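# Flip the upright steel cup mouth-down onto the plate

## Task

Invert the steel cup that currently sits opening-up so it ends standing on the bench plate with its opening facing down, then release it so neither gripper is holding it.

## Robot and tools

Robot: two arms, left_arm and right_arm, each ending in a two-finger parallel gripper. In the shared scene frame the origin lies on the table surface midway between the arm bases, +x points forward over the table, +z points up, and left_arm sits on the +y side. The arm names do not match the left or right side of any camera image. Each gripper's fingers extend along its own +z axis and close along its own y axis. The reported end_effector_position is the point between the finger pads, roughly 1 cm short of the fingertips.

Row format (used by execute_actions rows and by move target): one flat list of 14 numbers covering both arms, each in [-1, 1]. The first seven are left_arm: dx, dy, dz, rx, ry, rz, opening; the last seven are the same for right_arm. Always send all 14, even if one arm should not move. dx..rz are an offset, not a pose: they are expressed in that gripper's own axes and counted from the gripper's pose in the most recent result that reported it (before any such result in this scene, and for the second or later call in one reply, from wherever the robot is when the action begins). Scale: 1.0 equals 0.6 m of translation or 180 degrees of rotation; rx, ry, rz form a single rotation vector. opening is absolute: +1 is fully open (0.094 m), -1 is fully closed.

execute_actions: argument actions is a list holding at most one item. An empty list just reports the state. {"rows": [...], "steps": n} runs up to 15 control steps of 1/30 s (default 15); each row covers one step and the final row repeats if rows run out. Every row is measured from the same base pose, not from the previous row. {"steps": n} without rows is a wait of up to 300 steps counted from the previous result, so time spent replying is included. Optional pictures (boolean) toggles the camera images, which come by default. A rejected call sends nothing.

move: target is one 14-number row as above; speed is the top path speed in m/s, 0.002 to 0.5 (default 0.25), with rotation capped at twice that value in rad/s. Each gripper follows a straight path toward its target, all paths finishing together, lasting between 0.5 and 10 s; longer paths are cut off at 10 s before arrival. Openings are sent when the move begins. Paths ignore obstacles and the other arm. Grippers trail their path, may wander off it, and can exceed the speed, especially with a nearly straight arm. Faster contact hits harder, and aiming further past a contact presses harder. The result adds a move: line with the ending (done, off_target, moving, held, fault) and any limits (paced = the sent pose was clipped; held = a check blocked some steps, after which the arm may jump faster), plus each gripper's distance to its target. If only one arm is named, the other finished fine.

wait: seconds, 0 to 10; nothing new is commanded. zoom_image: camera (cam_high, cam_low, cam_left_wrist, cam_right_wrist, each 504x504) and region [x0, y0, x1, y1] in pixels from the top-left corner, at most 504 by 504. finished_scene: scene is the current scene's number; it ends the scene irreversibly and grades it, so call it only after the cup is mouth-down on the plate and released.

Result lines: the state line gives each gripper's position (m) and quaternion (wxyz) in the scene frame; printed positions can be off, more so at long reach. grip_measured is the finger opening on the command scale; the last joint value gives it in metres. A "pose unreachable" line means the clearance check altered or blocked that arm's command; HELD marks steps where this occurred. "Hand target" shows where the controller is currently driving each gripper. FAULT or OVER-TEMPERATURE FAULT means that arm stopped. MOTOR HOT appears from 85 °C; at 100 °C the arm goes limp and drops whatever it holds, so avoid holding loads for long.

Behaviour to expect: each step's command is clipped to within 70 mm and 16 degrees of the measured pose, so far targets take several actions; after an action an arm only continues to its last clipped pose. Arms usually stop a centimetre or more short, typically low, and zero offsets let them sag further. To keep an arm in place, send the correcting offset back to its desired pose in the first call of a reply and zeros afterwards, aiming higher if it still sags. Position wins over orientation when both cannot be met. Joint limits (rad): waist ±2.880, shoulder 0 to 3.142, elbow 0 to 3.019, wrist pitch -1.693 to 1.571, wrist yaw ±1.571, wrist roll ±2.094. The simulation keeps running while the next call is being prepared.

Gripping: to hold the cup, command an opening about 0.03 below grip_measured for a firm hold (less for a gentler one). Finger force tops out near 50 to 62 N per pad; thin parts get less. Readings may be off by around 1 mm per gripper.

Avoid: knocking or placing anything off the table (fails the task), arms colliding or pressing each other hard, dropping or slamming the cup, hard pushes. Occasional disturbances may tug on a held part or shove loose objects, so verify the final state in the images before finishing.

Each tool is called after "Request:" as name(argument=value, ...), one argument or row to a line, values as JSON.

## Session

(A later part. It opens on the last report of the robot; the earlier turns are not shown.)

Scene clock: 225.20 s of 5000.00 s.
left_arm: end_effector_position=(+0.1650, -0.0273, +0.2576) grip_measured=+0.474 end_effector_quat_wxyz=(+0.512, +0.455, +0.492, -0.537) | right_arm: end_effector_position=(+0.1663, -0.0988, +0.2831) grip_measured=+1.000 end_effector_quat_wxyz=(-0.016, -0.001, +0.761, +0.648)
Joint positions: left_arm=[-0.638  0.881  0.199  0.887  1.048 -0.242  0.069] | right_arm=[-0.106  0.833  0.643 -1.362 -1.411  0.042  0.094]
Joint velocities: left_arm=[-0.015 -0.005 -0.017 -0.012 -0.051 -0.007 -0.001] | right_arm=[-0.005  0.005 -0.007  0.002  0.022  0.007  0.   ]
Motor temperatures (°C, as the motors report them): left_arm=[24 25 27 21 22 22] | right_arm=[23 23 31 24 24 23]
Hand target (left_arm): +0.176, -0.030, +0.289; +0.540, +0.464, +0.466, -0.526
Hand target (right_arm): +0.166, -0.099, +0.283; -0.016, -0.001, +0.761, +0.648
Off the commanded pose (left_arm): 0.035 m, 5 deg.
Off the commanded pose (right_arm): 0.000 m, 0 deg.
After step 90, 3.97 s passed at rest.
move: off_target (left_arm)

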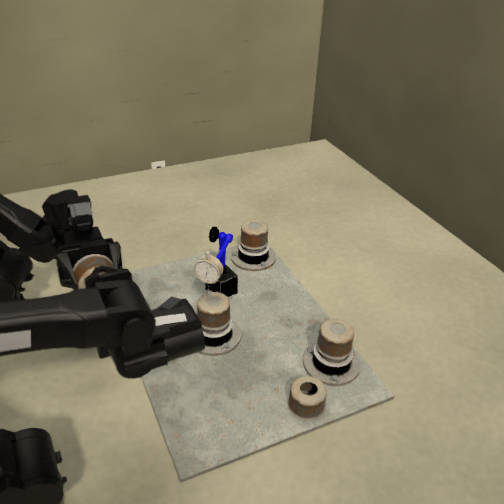

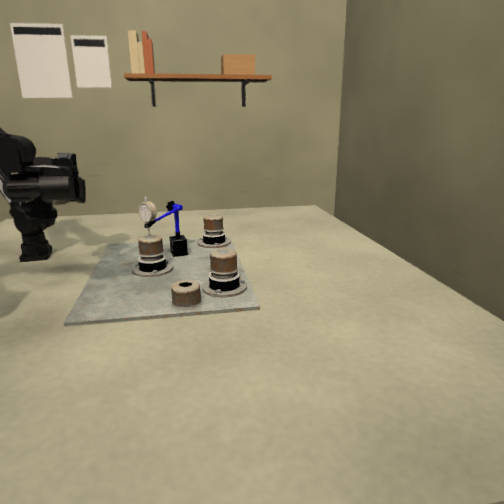

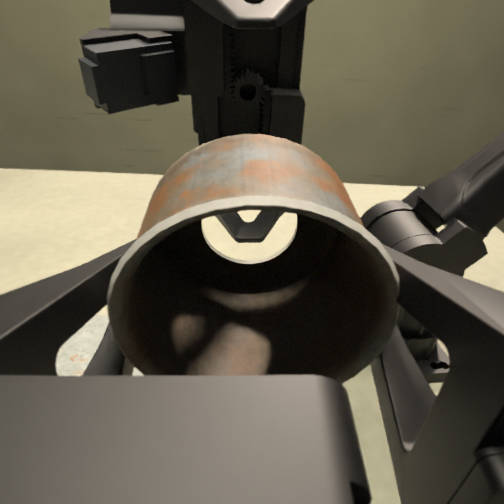

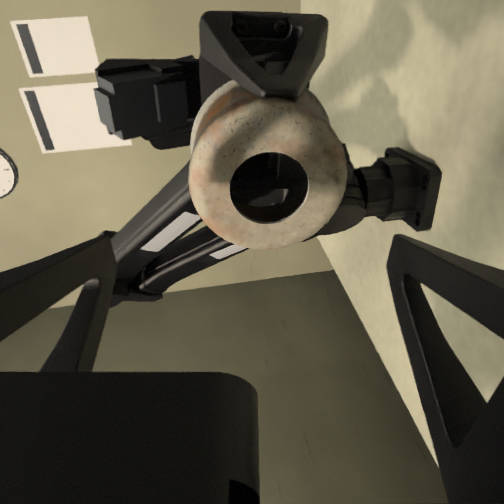

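Request:
move(
  target=[-0.065,0.015,0.06,0,-0.035,0.02,0.43,0,0,0,0,0,0,1],
  speed=0.08,
)

Scene clock: 236.20 s of 5000.00 s.
left_arm: end_effector_position=(+0.1681, -0.0489, +0.2671) grip_measured=+0.474 end_effector_quat_wxyz=(+0.530, +0.435, +0.482, -0.546) | right_arm: end_effector_position=(+0.1663, -0.0988, +0.2831) grip_measured=+1.000 end_effector_quat_wxyz=(-0.016, -0.001, +0.761, +0.648)
Joint positions: left_arm=[-0.734  0.967  0.218  1.013  0.923 -0.279  0.069] | right_arm=[-0.106  0.833  0.643 -1.362 -1.411  0.042  0.094]
Joint velocities: left_arm=[-0.005 -0.005  0.007  0.002 -0.007 -0.051 -0.001] | right_arm=[-0.005 -0.005  0.002 -0.002 -0.051 -0.022  0.   ]
Motor temperatures (°C, as the motors report them): left_arm=[24 25 28 21 22 22] | right_arm=[23 23 31 24 25 23]
Hand target (left_arm): +0.175, -0.057, +0.299; +0.554, +0.440, +0.448, -0.546
Hand target (right_arm): +0.166, -0.099, +0.283; -0.016, -0.001, +0.761, +0.648
Off the commanded pose (left_arm): 0.035 m, 5 deg.
Off the commanded pose (right_arm): 0.000 m, 0 deg.
After step 90, 6.83 s passed at rest.
move: off_target (left_arm)

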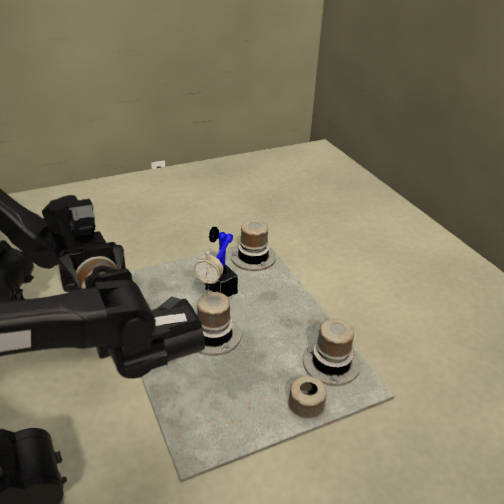

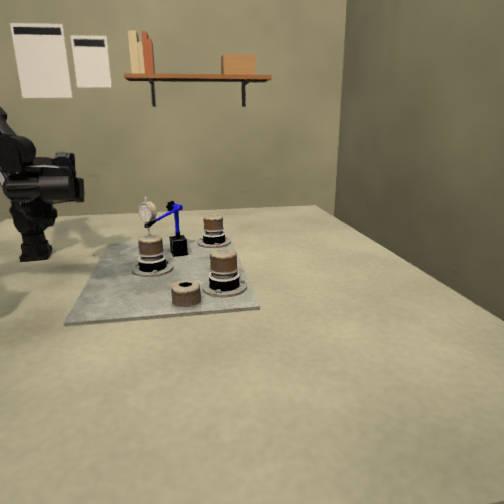

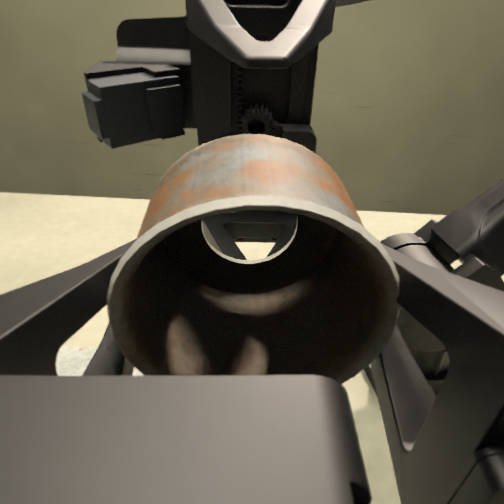

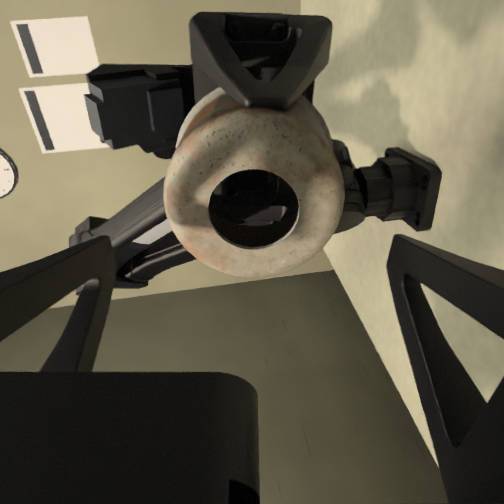

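Request:
execute_actions(
  actions=[
    {"rows":[[-0.052,0.002,0.027,0,-0.025,0.01,0.43,0,0,0,0,0,0,1],[-0.052,0.002,0.032,0,-0.025,0.01,0.43,0,0,0,0,0,0,1],[-0.052,0.002,0.037,0,-0.025,0.01,0.43,0,0,0,0,0,0,1],[-0.052,0.002,0.042,0,-0.025,0.01,0.43,0,0,0,0,0,0,1],[-0.052,0.002,0.047,0,-0.025,0.01,0.43,0,0,0,0,0,0,1],[-0.052,0.002,0.052,0,-0.025,0.01,0.43,0,0,0,0,0,0,1],[-0.052,0.002,0.057,0,-0.025,0.01,0.43,0,0,0,0,0,0,1],[-0.052,0.002,0.062,0,-0.025,0.01,0.43,0,0,0,0,0,0,1],[-0.052,0.002,0.067,0,-0.025,0.01,0.43,0,0,0,0,0,0,1],[-0.052,0.002,0.072,0,-0.025,0.01,0.43,0,0,0,0,0,0,1],[-0.052,0.002,0.077,0,-0.025,0.01,0.43,0,0,0,0,0,0,1],[-0.052,0.002,0.082,0,-0.025,0.01,0.43,0,0,0,0,0,0,1],[-0.052,0.002,0.087,0,-0.025,0.01,0.43,0,0,0,0,0,0,1],[-0.052,0.002,0.09,0,-0.025,0.01,0.43,0,0,0,0,0,0,1]],"steps":15},
  ],
  pictures=false,
)

Request:
wait(
  seconds=0.5,
)

Scene clock: 252.70 s of 5000.00 s.
left_arm: end_effector_position=(+0.1637, -0.0814, +0.2742) grip_measured=+0.474 end_effector_quat_wxyz=(+0.532, +0.413, +0.486, -0.557) | right_arm: end_effector_position=(+0.1663, -0.0988, +0.2831) grip_measured=+1.000 end_effector_quat_wxyz=(-0.016, -0.001, +0.761, +0.648)
Joint positions: left_arm=[-0.876  1.024  0.253  1.031  0.76  -0.284  0.069] | right_arm=[-0.106  0.833  0.643 -1.362 -1.411  0.042  0.094]
Joint velocities: left_arm=[-0.171  0.132  0.188 -0.002 -0.066  0.007  0.   ] | right_arm=[-0.005 -0.005 -0.002  0.002  0.11  -0.007  0.   ]
Motor temperatures (°C, as the motors report them): left_arm=[24 25 29 22 22 22] | right_arm=[23 23 31 24 25 23]
Hand target (left_arm): +0.171, -0.094, +0.306; +0.556, +0.420, +0.454, -0.555
Hand target (right_arm): +0.166, -0.099, +0.283; -0.016, -0.001, +0.761, +0.648
Off the commanded pose (left_arm): 0.037 m, 5 deg.
Off the commanded pose (right_arm): 0.000 m, 0 deg.
Steps of this call (steps 1 to 90: nothing new was sent; then 13.00 s passed at rest; steps 91 to 105: all 15 steps of this action). Readings (end_effector_position):
91: left_arm (+0.1708, -0.0493, +0.2688) | right_arm (+0.1663, -0.0988, +0.2831)
92: left_arm (+0.1724, -0.0502, +0.2704) | right_arm (+0.1663, -0.0988, +0.2831)
94: left_arm (+0.1703, -0.0537, +0.2728) | right_arm (+0.1663, -0.0988, +0.2831)
98: left_arm (+0.1636, -0.0637, +0.2706) | right_arm (+0.1663, -0.0988, +0.2831)
105: the state above

Scene clock: 253.20 s of 5000.00 s.
left_arm: end_effector_position=(+0.1639, -0.0850, +0.2771) grip_measured=+0.474 end_effector_quat_wxyz=(+0.534, +0.417, +0.481, -0.556) | right_arm: end_effector_position=(+0.1663, -0.0988, +0.2831) grip_measured=+1.000 end_effector_quat_wxyz=(-0.016, -0.001, +0.761, +0.648)
Joint positions: left_arm=[-0.884  1.03   0.264  1.031  0.758 -0.275  0.069] | right_arm=[-0.106  0.833  0.643 -1.362 -1.411  0.042  0.094]
Joint velocities: left_arm=[ 0.005  0.005  0.012 -0.002  0.007 -0.007  0.   ] | right_arm=[-0.005  0.005  0.002  0.007 -0.037 -0.007  0.   ]
Motor temperatures (°C, as the motors report them): left_arm=[24 25 29 22 22 22] | right_arm=[23 23 31 24 25 23]
Hand target (left_arm): +0.171, -0.094, +0.306; +0.556, +0.420, +0.453, -0.555
Hand target (right_arm): +0.166, -0.099, +0.283; -0.016, -0.001, +0.761, +0.648
Off the commanded pose (left_arm): 0.033 m, 4 deg.
Off the commanded pose (right_arm): 0.000 m, 0 deg.
Steps of this call (steps 1 to 15: nothing new was sent). Readings (end_effector_position):
1: left_arm (+0.1636, -0.0833, +0.2754) | right_arm (+0.1663, -0.0988, +0.2831)
2: left_arm (+0.1637, -0.0844, +0.2763) | right_arm (+0.1663, -0.0988, +0.2831)
4: left_arm (+0.1639, -0.0850, +0.2771) | right_arm (+0.1663, -0.0988, +0.2831)
8: left_arm (+0.1639, -0.0850, +0.2771) | right_arm (+0.1663, -0.0988, +0.2831)
15: the state above

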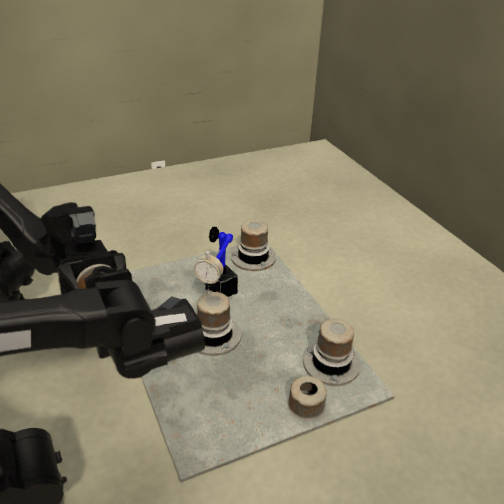

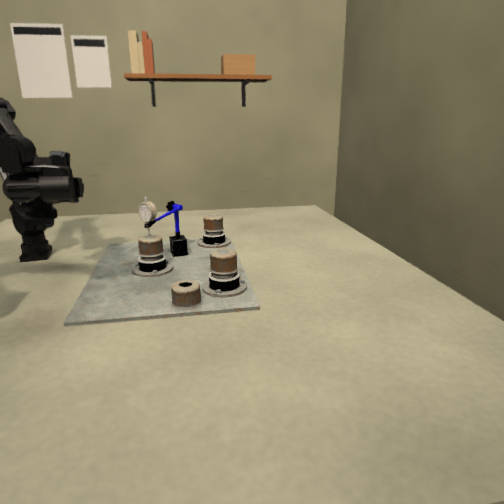

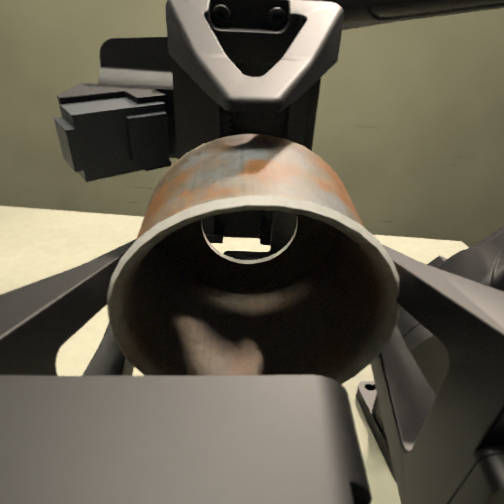

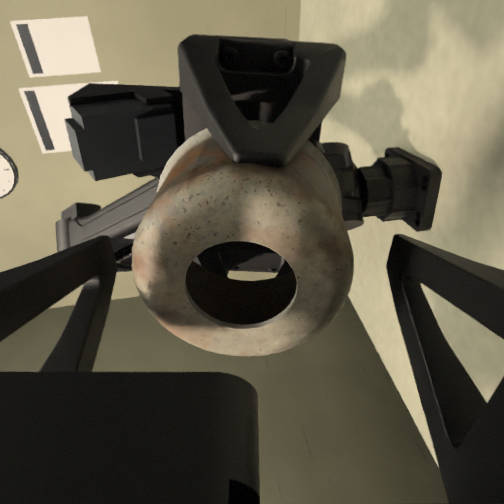

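Request:
execute_actions(
  actions=[
    {"rows":[[-0.045,0.012,0.025,0,-0.022,0.01,0.43,0,0,0,0,0,0,1],[-0.045,0.014,0.03,0,-0.022,0.01,0.43,0,0,0,0,0,0,1],[-0.045,0.016,0.035,0,-0.022,0.01,0.43,0,0,0,0,0,0,1],[-0.045,0.018,0.04,0,-0.022,0.01,0.43,0,0,0,0,0,0,1],[-0.045,0.02,0.045,0,-0.022,0.01,0.43,0,0,0,0,0,0,1],[-0.045,0.02,0.05,0,-0.022,0.01,0.43,0,0,0,0,0,0,1],[-0.045,0.02,0.055,0,-0.022,0.01,0.43,0,0,0,0,0,0,1]],"steps":15},
  ],
)

Scene clock: 268.47 s of 5000.00 s.
left_arm: end_effector_position=(+0.1725, -0.1006, +0.2729) grip_measured=+0.474 end_effector_quat_wxyz=(+0.532, +0.405, +0.493, -0.558) | right_arm: end_effector_position=(+0.1663, -0.0988, +0.2831) grip_measured=+1.000 end_effector_quat_wxyz=(-0.016, -0.001, +0.761, +0.648)
Joint positions: left_arm=[-0.918  1.099  0.292  1.055  0.703 -0.284  0.069] | right_arm=[-0.106  0.833  0.643 -1.362 -1.411  0.042  0.094]
Joint velocities: left_arm=[ 0.015 -0.005 -0.002 -0.002  0.037 -0.066  0.   ] | right_arm=[ 0.015 -0.005  0.007 -0.017 -0.037  0.081  0.   ]
Motor temperatures (°C, as the motors report them): left_arm=[24 25 29 22 22 22] | right_arm=[23 23 32 24 25 23]
Hand target (left_arm): +0.178, -0.110, +0.308; +0.559, +0.405, +0.456, -0.562
Hand target (right_arm): +0.166, -0.099, +0.283; -0.016, -0.001, +0.761, +0.648
Off the commanded pose (left_arm): 0.038 m, 5 deg.
Off the commanded pose (right_arm): 0.000 m, 0 deg.
Steps of this call (steps 1 to 90: nothing new was sent; then 11.77 s passed at rest; steps 91 to 105: all 15 steps of this action). Readings (end_effector_position):
91: left_arm (+0.1653, -0.0849, +0.2778) | right_arm (+0.1663, -0.0988, +0.2831)
92: left_arm (+0.1671, -0.0850, +0.2780) | right_arm (+0.1663, -0.0988, +0.2831)
94: left_arm (+0.1702, -0.0867, +0.2766) | right_arm (+0.1663, -0.0988, +0.2831)
98: left_arm (+0.1732, -0.0955, +0.2711) | right_arm (+0.1663, -0.0988, +0.2831)
105: the state above

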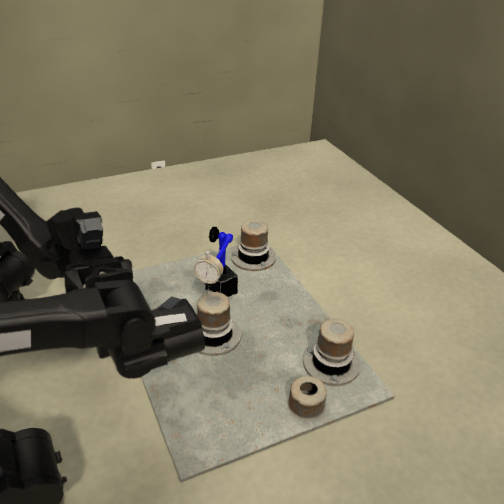

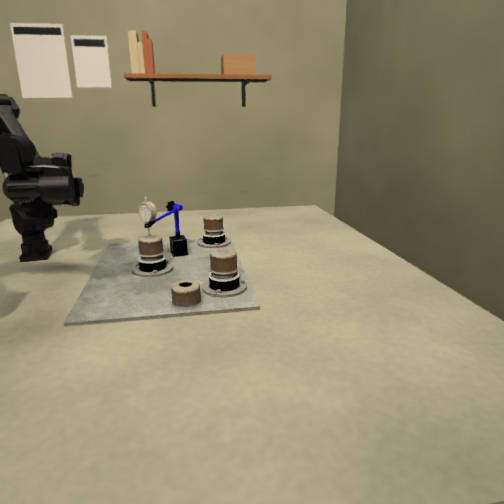

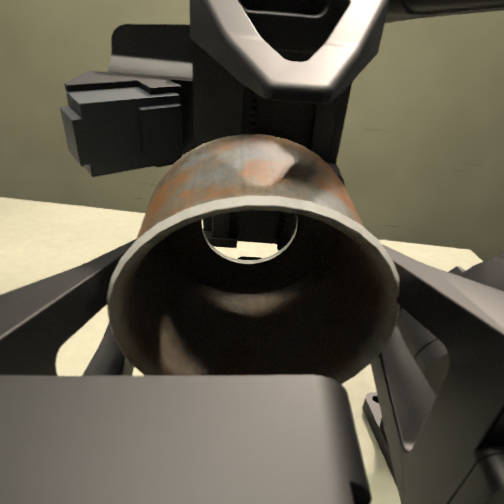

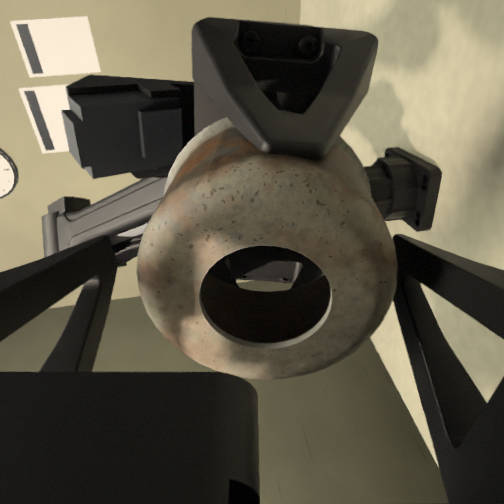

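Request:
execute_actions(
  actions=[
    {"rows":[[-0.06,0.002,0.022,0,-0.026,0.01,0.43,0,0,0,0,0,0,1],[-0.064,-0.002,0.022,0,-0.026,0.01,0.43,0,0,0,0,0,0,1],[-0.066,-0.007,0.022,0,-0.026,0.01,0.43,0,0,0,0,0,0,1]],"steps":15},
  ],
)

Scene clock: 274.97 s of 5000.00 s.
left_arm: end_effector_position=(+0.1705, -0.0993, +0.2857) grip_measured=+0.474 end_effector_quat_wxyz=(+0.544, +0.391, +0.488, -0.560) | right_arm: end_effector_position=(+0.1663, -0.0988, +0.2831) grip_measured=+1.000 end_effector_quat_wxyz=(-0.016, -0.001, +0.761, +0.648)
Joint positions: left_arm=[-0.934  1.066  0.292  1.055  0.662 -0.3    0.069] | right_arm=[-0.106  0.833  0.643 -1.362 -1.411  0.042  0.094]
Joint velocities: left_arm=[ 0.005  0.005 -0.002 -0.002 -0.007 -0.051 -0.001] | right_arm=[-0.024 -0.005 -0.022 -0.007 -0.051 -0.022  0.   ]
Motor temperatures (°C, as the motors report them): left_arm=[24 25 29 22 22 22] | right_arm=[23 23 32 24 25 23]
Hand target (left_arm): +0.172, -0.105, +0.314; +0.559, +0.389, +0.464, -0.566
Hand target (right_arm): +0.166, -0.099, +0.283; -0.016, -0.001, +0.761, +0.648
Off the commanded pose (left_arm): 0.030 m, 3 deg.
Off the commanded pose (right_arm): 0.000 m, 0 deg.
Steps of this call (steps 1 to 90: nothing new was sent; then 3.00 s passed at rest; steps 91 to 105: all 15 steps of this action). Readings (end_effector_position):
91: left_arm (+0.1742, -0.1005, +0.2733) | right_arm (+0.1663, -0.0988, +0.2831)
92: left_arm (+0.1759, -0.1004, +0.2740) | right_arm (+0.1663, -0.0988, +0.2831)
94: left_arm (+0.1760, -0.1000, +0.2773) | right_arm (+0.1663, -0.0988, +0.2831)
98: left_arm (+0.1711, -0.0994, +0.2847) | right_arm (+0.1663, -0.0988, +0.2831)
105: the state above

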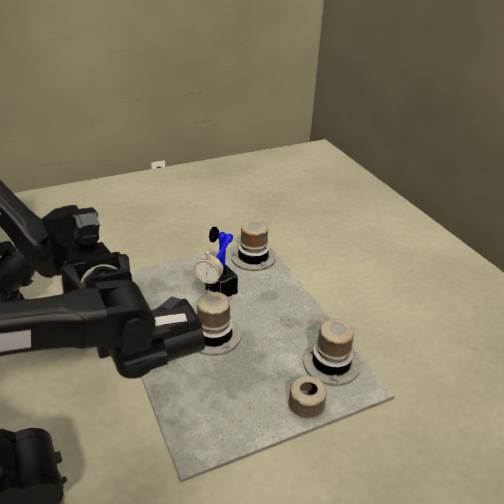

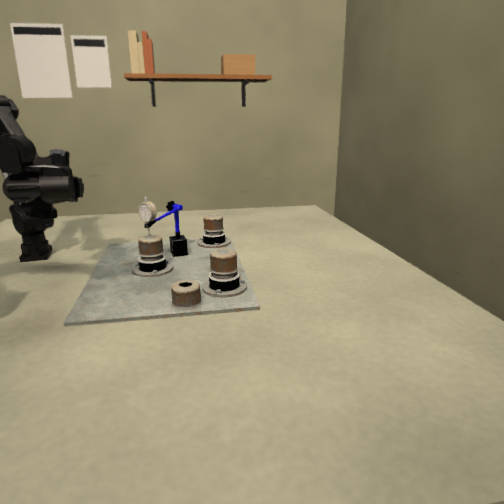

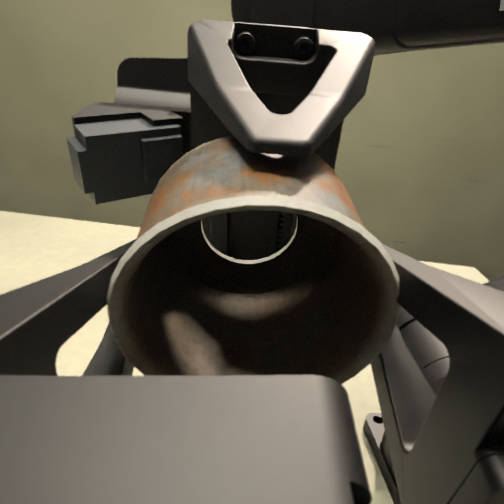

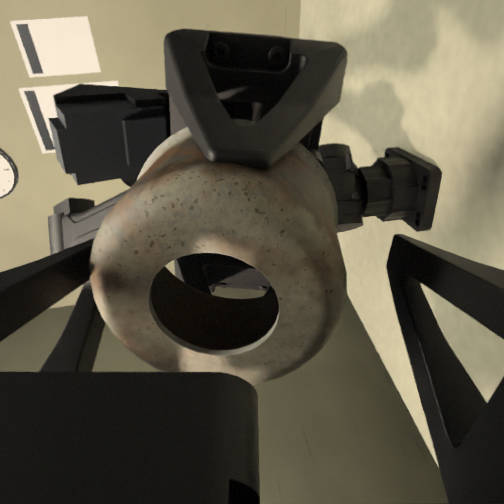

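Request:
execute_actions(
  actions=[
    {"rows":[[-0.045,-0.004,0.017,0.005,-0.014,0.01,0.43,0,0,0,0,0,0,1],[-0.042,-0.006,0.017,0.01,-0.012,0.01,0.43,0,0,0,0,0,0,1],[-0.039,-0.008,0.017,0.015,-0.01,0.01,0.43,0,0,0,0,0,0,1],[-0.036,-0.01,0.017,0.02,-0.008,0.01,0.43,0,0,0,0,0,0,1]],"steps":15},
  ],
)

Scene clock: 288.40 s of 5000.00 s.
left_arm: end_effector_position=(+0.1611, -0.1002, +0.2839) grip_measured=+0.474 end_effector_quat_wxyz=(+0.528, +0.410, +0.478, -0.569) | right_arm: end_effector_position=(+0.1663, -0.0988, +0.2831) grip_measured=+1.000 end_effector_quat_wxyz=(-0.016, -0.001, +0.761, +0.648)
Joint positions: left_arm=[-0.934  1.063  0.292  1.049  0.717 -0.3    0.069] | right_arm=[-0.106  0.833  0.643 -1.362 -1.411  0.042  0.094]
Joint velocities: left_arm=[-0.015 -0.005 -0.002 -0.012 -0.022 -0.051 -0.001] | right_arm=[-0.005 -0.015  0.007 -0.007  0.037 -0.022  0.   ]
Motor temperatures (°C, as the motors report them): left_arm=[24 25 29 22 22 22] | right_arm=[23 23 32 24 25 23]
Hand target (left_arm): +0.167, -0.104, +0.309; +0.546, +0.409, +0.457, -0.571
Hand target (right_arm): +0.166, -0.099, +0.283; -0.016, -0.001, +0.761, +0.648
Off the commanded pose (left_arm): 0.027 m, 3 deg.
Off the commanded pose (right_arm): 0.000 m, 0 deg.
Steps of this call (steps 1 to 90: nothing new was sent; then 9.93 s passed at rest; steps 91 to 105: all 15 steps of this action). Readings (end_effector_position):
91: left_arm (+0.1705, -0.0992, +0.2856) | right_arm (+0.1663, -0.0988, +0.2831)
92: left_arm (+0.1694, -0.0993, +0.2853) | right_arm (+0.1663, -0.0988, +0.2831)
94: left_arm (+0.1637, -0.1000, +0.2843) | right_arm (+0.1663, -0.0988, +0.2831)
98: left_arm (+0.1611, -0.1002, +0.2839) | right_arm (+0.1663, -0.0988, +0.2831)
105: the state above

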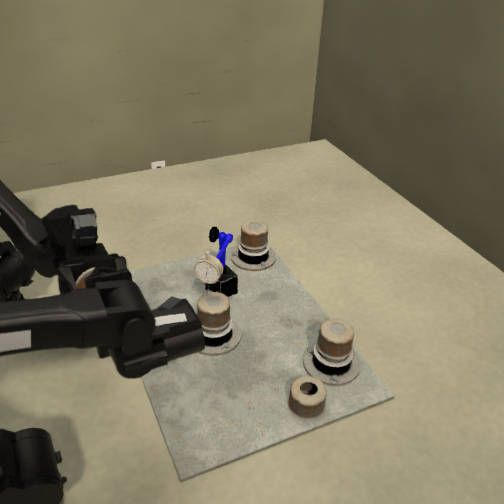

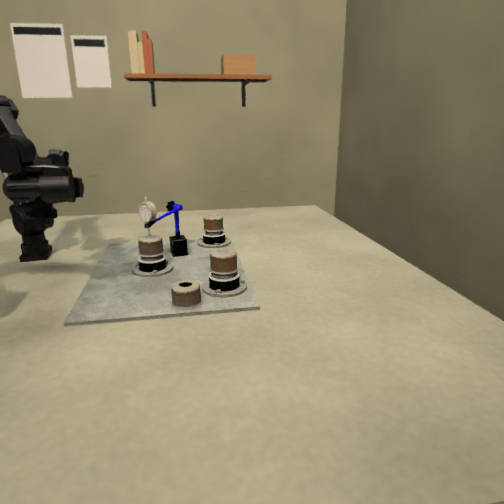

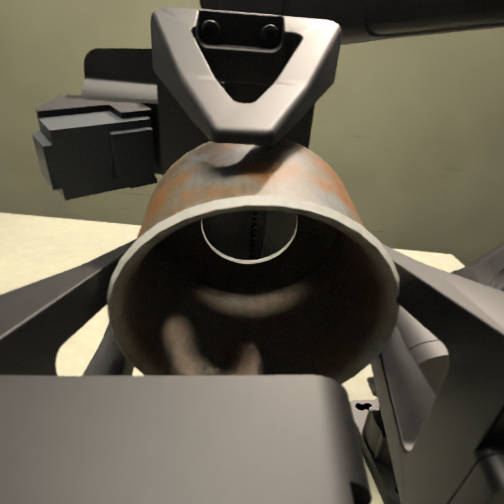

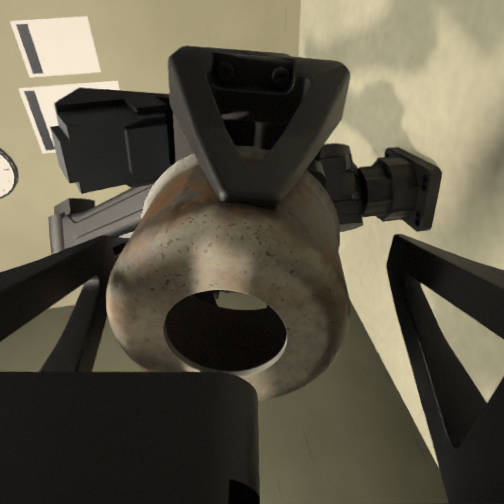

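Request:
execute_actions(
  actions=[
    {"rows":[[-0.036,0.008,0.015,0,-0.014,0.01,0.43,0,0,0,0,0,0,0.95],[-0.032,0.008,0.015,0,-0.013,0.01,0.43,0,0,0,0,0,0,0.9],[-0.028,0.008,0.015,0,-0.012,0.01,0.43,0,0,0,0,0,0,0.85],[-0.024,0.008,0.015,0,-0.012,0.01,0.43,0,0,0,0,0,0,0.8],[-0.022,0.008,0.015,0,-0.012,0.01,0.43,0,0,0,0,0,0,0.75],[-0.022,0.008,0.015,0,-0.012,0.01,0.43,0,0,0,0,0,0,0.7],[-0.022,0.008,0.015,0,-0.012,0.01,0.43,0,0,0,0,0,0,0.65],[-0.022,0.008,0.015,0,-0.012,0.01,0.43,0,0,0,0,0,0,0.62]],"steps":15},
  ],
)

Scene clock: 300.80 s of 5000.00 s.
left_arm: end_effector_position=(+0.1648, -0.1022, +0.2773) grip_measured=+0.474 end_effector_quat_wxyz=(+0.525, +0.406, +0.488, -0.567) | right_arm: end_effector_position=(+0.1663, -0.0988, +0.2831) grip_measured=+0.623 end_effector_quat_wxyz=(-0.016, -0.001, +0.761, +0.648)
Joint positions: left_arm=[-0.934  1.084  0.292  1.05   0.708 -0.3    0.069] | right_arm=[-0.106  0.833  0.643 -1.362 -1.411  0.042  0.076]
Joint velocities: left_arm=[-0.005 -0.015 -0.007 -0.012 -0.081 -0.066 -0.   ] | right_arm=[-0.005 -0.015 -0.012 -0.002  0.007  0.051 -0.   ]
Motor temperatures (°C, as the motors report them): left_arm=[24 25 29 22 22 22] | right_arm=[23 23 32 24 25 23]
Hand target (left_arm): +0.167, -0.106, +0.298; +0.546, +0.406, +0.462, -0.569
Hand target (right_arm): +0.166, -0.099, +0.283; -0.016, -0.001, +0.761, +0.648
Off the commanded pose (left_arm): 0.021 m, 4 deg.
Off the commanded pose (right_arm): 0.000 m, 0 deg.
Steps of this call (steps 1 to 90: nothing new was sent; then 8.90 s passed at rest; steps 91 to 105: all 15 steps of this action). Readings (end_effector_position):
91: left_arm (+0.1614, -0.1002, +0.2839) | right_arm (+0.1663, -0.0988, +0.2831)
92: left_arm (+0.1619, -0.1001, +0.2840) | right_arm (+0.1663, -0.0988, +0.2831)
94: left_arm (+0.1624, -0.1003, +0.2834) | right_arm (+0.1663, -0.0988, +0.2831)
98: left_arm (+0.1643, -0.1018, +0.2788) | right_arm (+0.1663, -0.0988, +0.2831)
105: the state above

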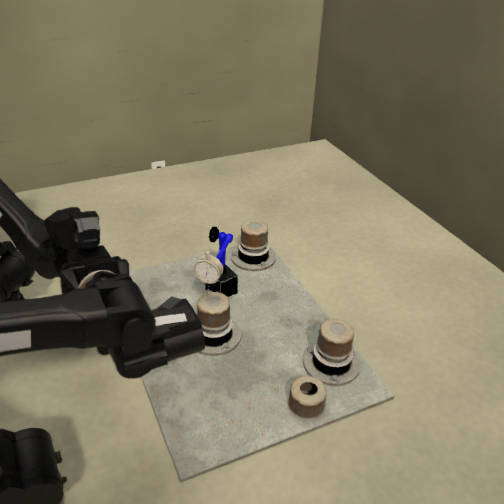

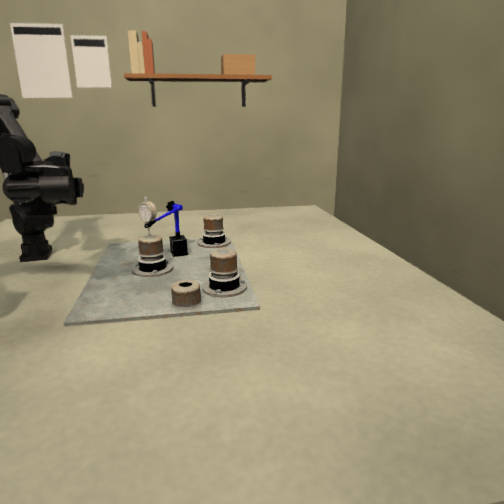

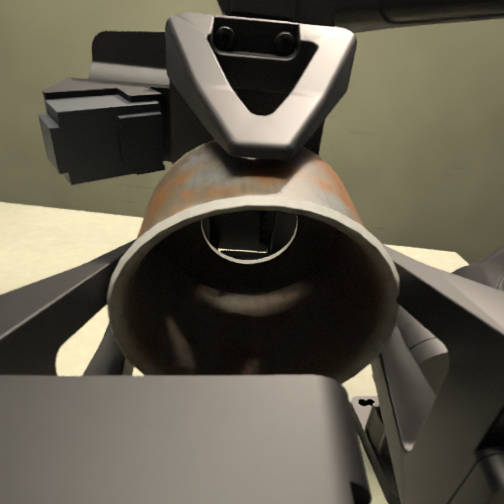

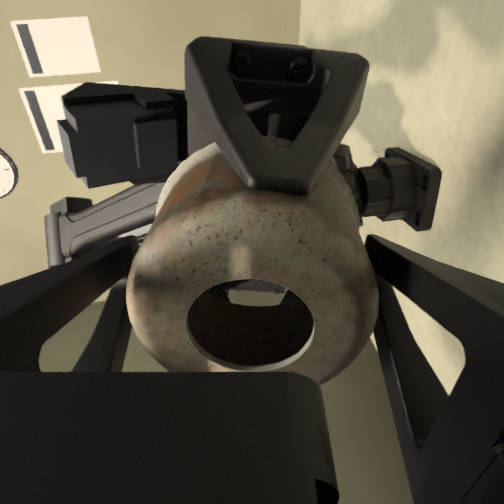

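Request:
execute_actions(
  actions=[
    {"rows":[[-0.032,0.006,0.012,0,-0.02,0.005,0.43,0,0,0,0,0,0,0.57],[-0.032,0.006,0.012,0,-0.02,0.005,0.43,0,0,0,0,0,0,0.53],[-0.032,0.006,0.012,0,-0.02,0.005,0.43,0,0,0,0,0,0,0.5],[-0.032,0.006,0.012,0,-0.02,0.005,0.43,0,0,0,0,0,0,0.47],[-0.032,0.006,0.012,0,-0.02,0.005,0.43,0,0.01,0,0,0,0,0.43]],"steps":12},
  ],
  pictures=false,
)

Scene clock: 308.07 s of 5000.00 s.
left_arm: end_effector_position=(+0.1670, -0.1024, +0.2788) grip_measured=+0.474 end_effector_quat_wxyz=(+0.527, +0.397, +0.488, -0.572) | right_arm: end_effector_position=(+0.1663, -0.0987, +0.2834) grip_measured=+0.464 end_effector_quat_wxyz=(-0.017, +0.001, +0.761, +0.649)
Joint positions: left_arm=[-0.934  1.099  0.292  1.083  0.697 -0.323  0.069] | right_arm=[-0.106  0.833  0.643 -1.362 -1.413  0.047  0.069]
Joint velocities: left_arm=[ 0.005  0.005  0.002 -0.007  0.037 -0.081 -0.   ] | right_arm=[-0.005 -0.005 -0.002 -0.022 -0.022 -0.022 -0.   ]
Motor temperatures (°C, as the motors report them): left_arm=[24 25 28 22 22 22] | right_arm=[23 23 32 24 25 23]
Hand target (left_arm): +0.170, -0.105, +0.297; +0.544, +0.392, +0.468, -0.576
Hand target (right_arm): +0.166, -0.098, +0.289; -0.016, -0.001, +0.761, +0.649
Off the commanded pose (left_arm): 0.019 m, 3 deg.
Off the commanded pose (right_arm): 0.006 m, 0 deg.
Steps of this call (steps 1 to 90: nothing new was sent; then 3.87 s passed at rest; steps 91 to 102: all 12 steps of this action). Readings (end_effector_position):
91: left_arm (+0.1657, -0.1020, +0.2781) | right_arm (+0.1663, -0.0988, +0.2831)
92: left_arm (+0.1666, -0.1019, +0.2791) | right_arm (+0.1663, -0.0988, +0.2832)
94: left_arm (+0.1670, -0.1023, +0.2786) | right_arm (+0.1663, -0.0987, +0.2835)
98: left_arm (+0.1670, -0.1023, +0.2788) | right_arm (+0.1663, -0.0987, +0.2834)
102: the state above

Gripped. Release left and retreat.

Request:
execute_actions(
  actions=[
    {"rows":[[-0.025,0.005,0.01,0,-0.015,0,0.55,0,0.01,0,0,0,0,0.42],[-0.025,0.005,0.01,0,-0.015,0,0.7,0,0.01,0,0,0,0,0.42],[-0.025,0.005,0.01,0,-0.015,0,1,0,0.01,0,0,0,0,0.42]],"steps":10},
  ],
  pictures=false,
)

Request:
move(
  target=[-0.05,0.02,-0.22,0,0,0,1,0,0.01,0,0,0,0,0.42],
  speed=0.2,
)

Scene clock: 314.00 s of 5000.00 s.
left_arm: end_effector_position=(+0.1681, -0.1011, +0.2837) grip_measured=+1.000 end_effector_quat_wxyz=(+0.530, +0.387, +0.485, -0.577) | right_arm: end_effector_position=(+0.1663, -0.0989, +0.2826) grip_measured=+0.464 end_effector_quat_wxyz=(-0.019, +0.004, +0.762, +0.647)
Joint positions: left_arm=[-0.934  1.1    0.291  1.109  0.685 -0.348  0.094] | right_arm=[-0.106  0.833  0.643 -1.362 -1.408  0.053  0.069]
Joint velocities: left_arm=[-0.005 -0.005 -0.002  0.017 -0.007 -0.037  0.   ] | right_arm=[-0.024 -0.005 -0.012  0.012  0.007 -0.022 -0.   ]
Motor temperatures (°C, as the motors report them): left_arm=[24 25 28 22 22 22] | right_arm=[23 23 32 24 25 23]
Hand target (left_arm): +0.172, -0.105, +0.294; +0.538, +0.384, +0.475, -0.581
Hand target (right_arm): +0.166, -0.098, +0.289; -0.018, +0.001, +0.761, +0.649
Off the commanded pose (left_arm): 0.012 m, 2 deg.
Off the commanded pose (right_arm): 0.007 m, 0 deg.
Steps of this call (steps 1 to 90: nothing new was sent; then 2.60 s passed at rest; steps 91 to 100: all 10 steps of this action). Readings (end_effector_position):
91: left_arm (+0.1670, -0.1022, +0.2790) | right_arm (+0.1663, -0.0987, +0.2833)
92: left_arm (+0.1677, -0.1020, +0.2801) | right_arm (+0.1664, -0.0988, +0.2830)
94: left_arm (+0.1681, -0.1014, +0.2825) | right_arm (+0.1664, -0.0989, +0.2826)
98: left_arm (+0.1681, -0.1012, +0.2835) | right_arm (+0.1663, -0.0989, +0.2826)
100: the state above

Scene clock: 315.67 s of 5000.00 s.
left_arm: end_effector_position=(+0.1732, +0.0326, +0.2803) grip_measured=+1.000 end_effector_quat_wxyz=(+0.530, +0.386, +0.486, -0.577) | right_arm: end_effector_position=(+0.1663, -0.0990, +0.2818) grip_measured=+0.464 end_effector_quat_wxyz=(-0.022, +0.007, +0.764, +0.645)
Joint positions: left_arm=[-0.368  1.007  0.137  1.543  1.194 -0.794  0.094] | right_arm=[-0.106  0.833  0.643 -1.362 -1.403  0.061  0.069]
Joint velocities: left_arm=[-0.005  0.015 -0.002  0.076 -0.037 -0.007  0.   ] | right_arm=[ 0.015 -0.005 -0.017 -0.007 -0.037  0.022  0.   ]
Motor temperatures (°C, as the motors report them): left_arm=[24 25 28 22 22 22] | right_arm=[23 23 32 24 25 23]
Hand target (left_arm): +0.175, +0.033, +0.282; +0.530, +0.386, +0.485, -0.579
Hand target (right_arm): +0.166, -0.098, +0.288; -0.020, +0.003, +0.762, +0.647
Off the commanded pose (left_arm): 0.003 m, 0 deg.
Off the commanded pose (right_arm): 0.007 m, 1 deg.
move: done

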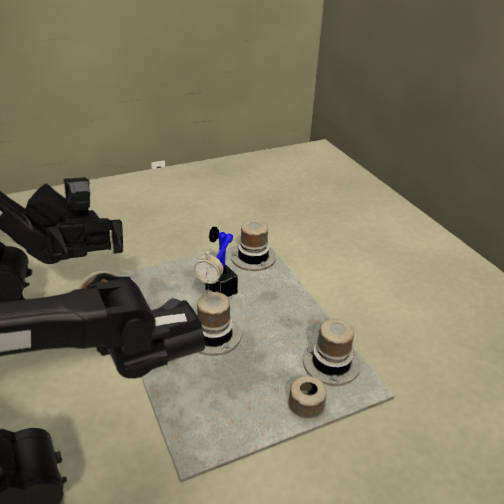

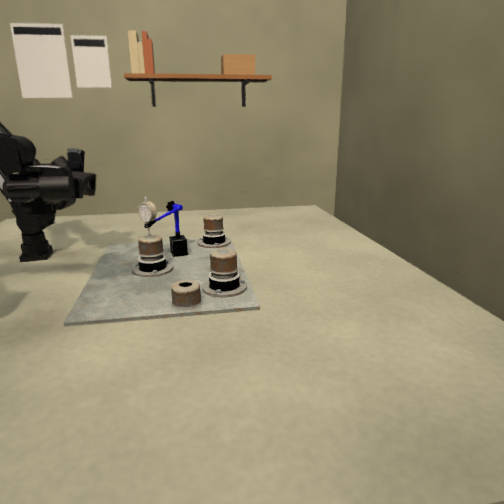

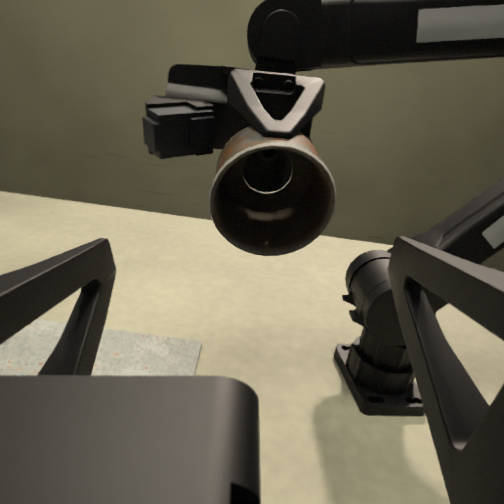

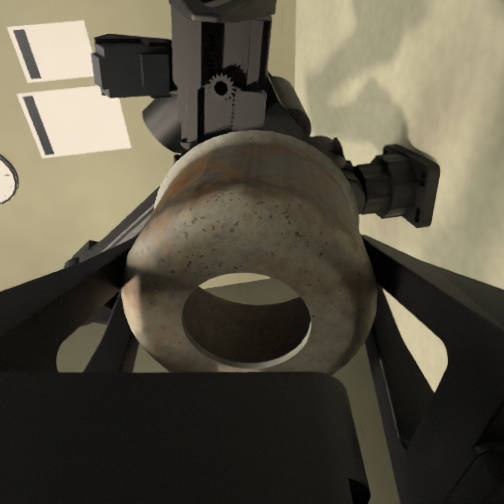

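Request:
move(
  target=[0,0,0,0,0,0,1,-0.283,-0.25,-0.048,0.446,0,0,0.42],
  speed=0.3,
)

Scene clock: 325.23 s of 5000.00 s.
left_arm: end_effector_position=(+0.1730, +0.0326, +0.2804) grip_measured=+1.000 end_effector_quat_wxyz=(+0.528, +0.384, +0.487, -0.580) | right_arm: end_effector_position=(+0.3077, -0.1594, +0.1119) grip_measured=+0.463 end_effector_quat_wxyz=(-0.046, -0.006, +0.999, -0.005)
Joint positions: left_arm=[-0.368  1.008  0.137  1.547  1.194 -0.803  0.094] | right_arm=[ 0.189  1.4    0.972 -1.233 -0.02   0.31   0.069]
Joint velocities: left_arm=[-0.015  0.005 -0.012 -0.012 -0.022 -0.007  0.   ] | right_arm=[-0.005 -0.005 -0.012 -0.017  0.007  0.022  0.   ]
Motor temperatures (°C, as the motors report them): left_arm=[24 25 27 22 22 22] | right_arm=[23 23 33 24 25 23]
Hand target (left_arm): +0.173, +0.033, +0.280; +0.530, +0.386, +0.486, -0.578
Hand target (right_arm): +0.331, -0.149, +0.133; -0.014, -0.002, +1.000, +0.004
Off the commanded pose (left_arm): 0.000 m, 0 deg.
Off the commanded pose (right_arm): 0.032 m, 3 deg.
After step 90, 3.83 s passed at rest.
move: off_target (right_arm)

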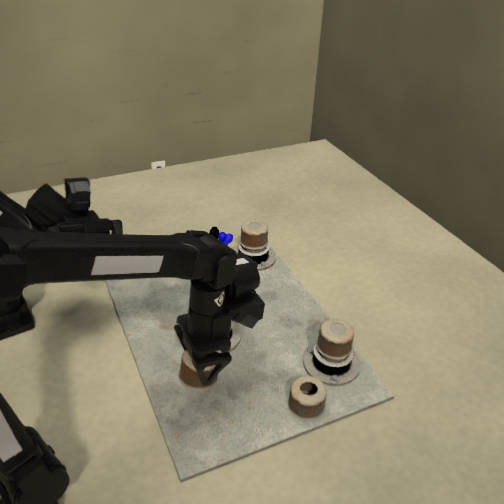

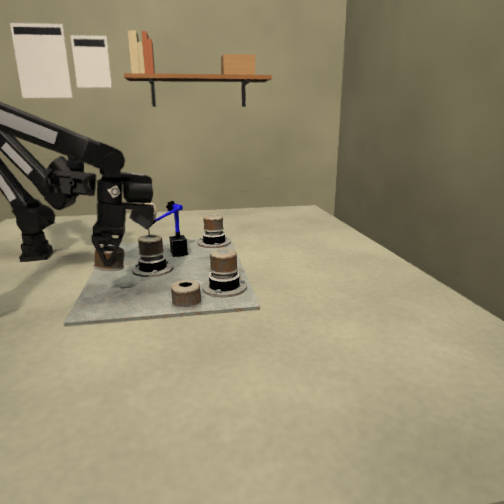

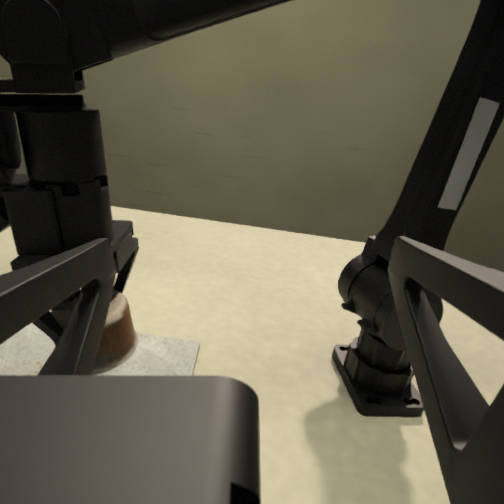

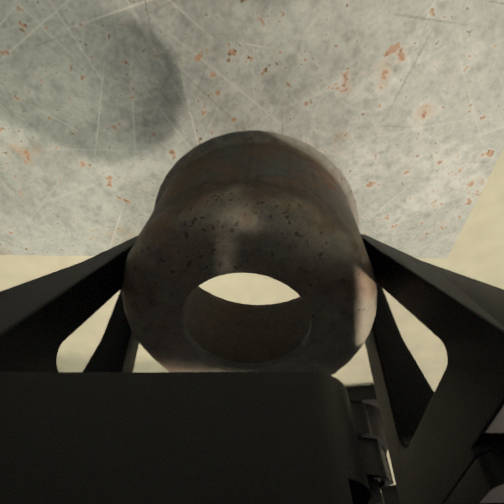

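Request:
move(
  target=[0,0,0,0,0,0,1,-0.05,0,0.075,0,-0.045,0,0.42],
  speed=0.12,
)

Request:
zoom_image(
  camera="cam_low",
  region=[60, 220, 200, 330],
)

Scene clock: 331.87 s of 5000.00 s.
left_arm: end_effector_position=(+0.1730, +0.0326, +0.2804) grip_measured=+1.000 end_effector_quat_wxyz=(+0.528, +0.384, +0.487, -0.580) | right_arm: end_effector_position=(+0.3322, -0.1580, +0.0676) grip_measured=+0.463 end_effector_quat_wxyz=(+0.024, -0.006, +1.000, -0.001)
Joint positions: left_arm=[-0.368  1.008  0.137  1.547  1.194 -0.803  0.094] | right_arm=[ 0.189  1.436  0.88  -0.97   0.018  0.312  0.069]
Joint velocities: left_arm=[ 0.005 -0.005 -0.022  0.002  0.007  0.051  0.   ] | right_arm=[-0.005 -0.015  0.002  0.002 -0.037  0.037 -0.   ]
Motor temperatures (°C, as the motors report them): left_arm=[24 25 27 22 22 22] | right_arm=[23 23 34 24 25 23]
Hand target (left_arm): +0.173, +0.033, +0.280; +0.528, +0.384, +0.487, -0.580
Hand target (right_arm): +0.333, -0.160, +0.065; +0.025, -0.007, +1.000, -0.003
Off the commanded pose (left_arm): 0.000 m, 0 deg.
Off the commanded pose (right_arm): 0.004 m, 0 deg.
After step 90, 2.67 s passed at rest.
move: done

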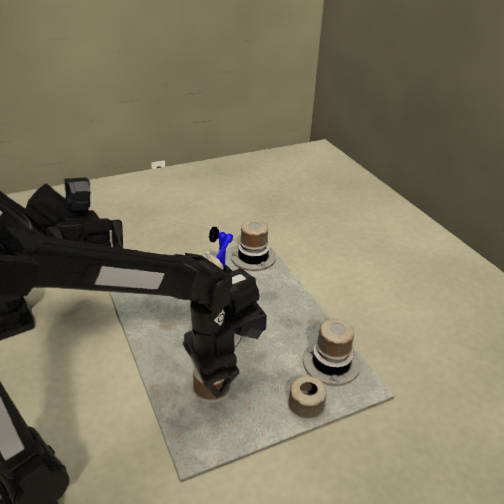

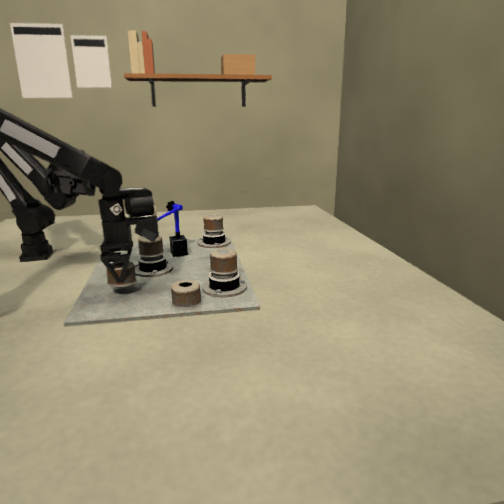

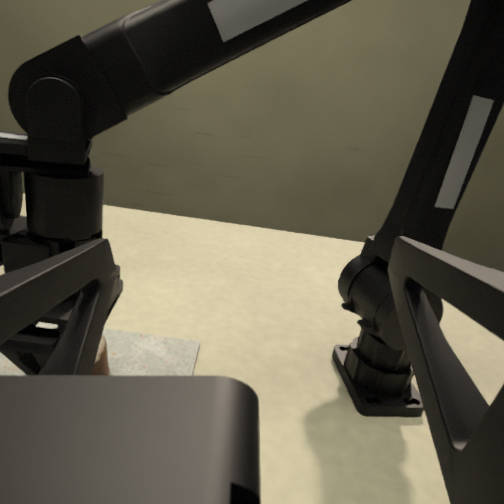

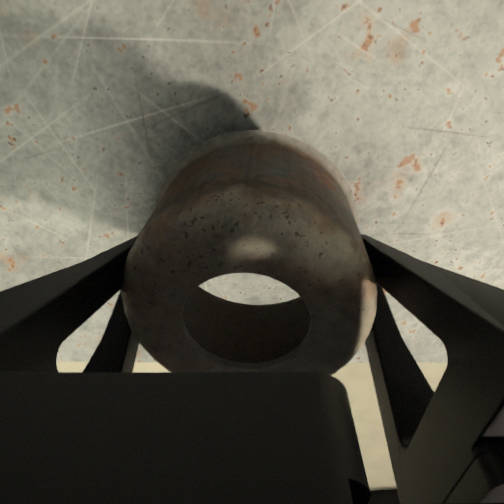

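Region (60, 220, 200, 330) of cam_low's 504x504 image, scaled by 3.600, with more detail than that image has; it fills the top 396 rows of this view, and the rest is white.

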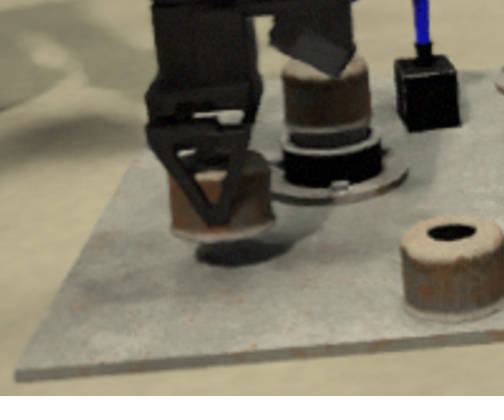

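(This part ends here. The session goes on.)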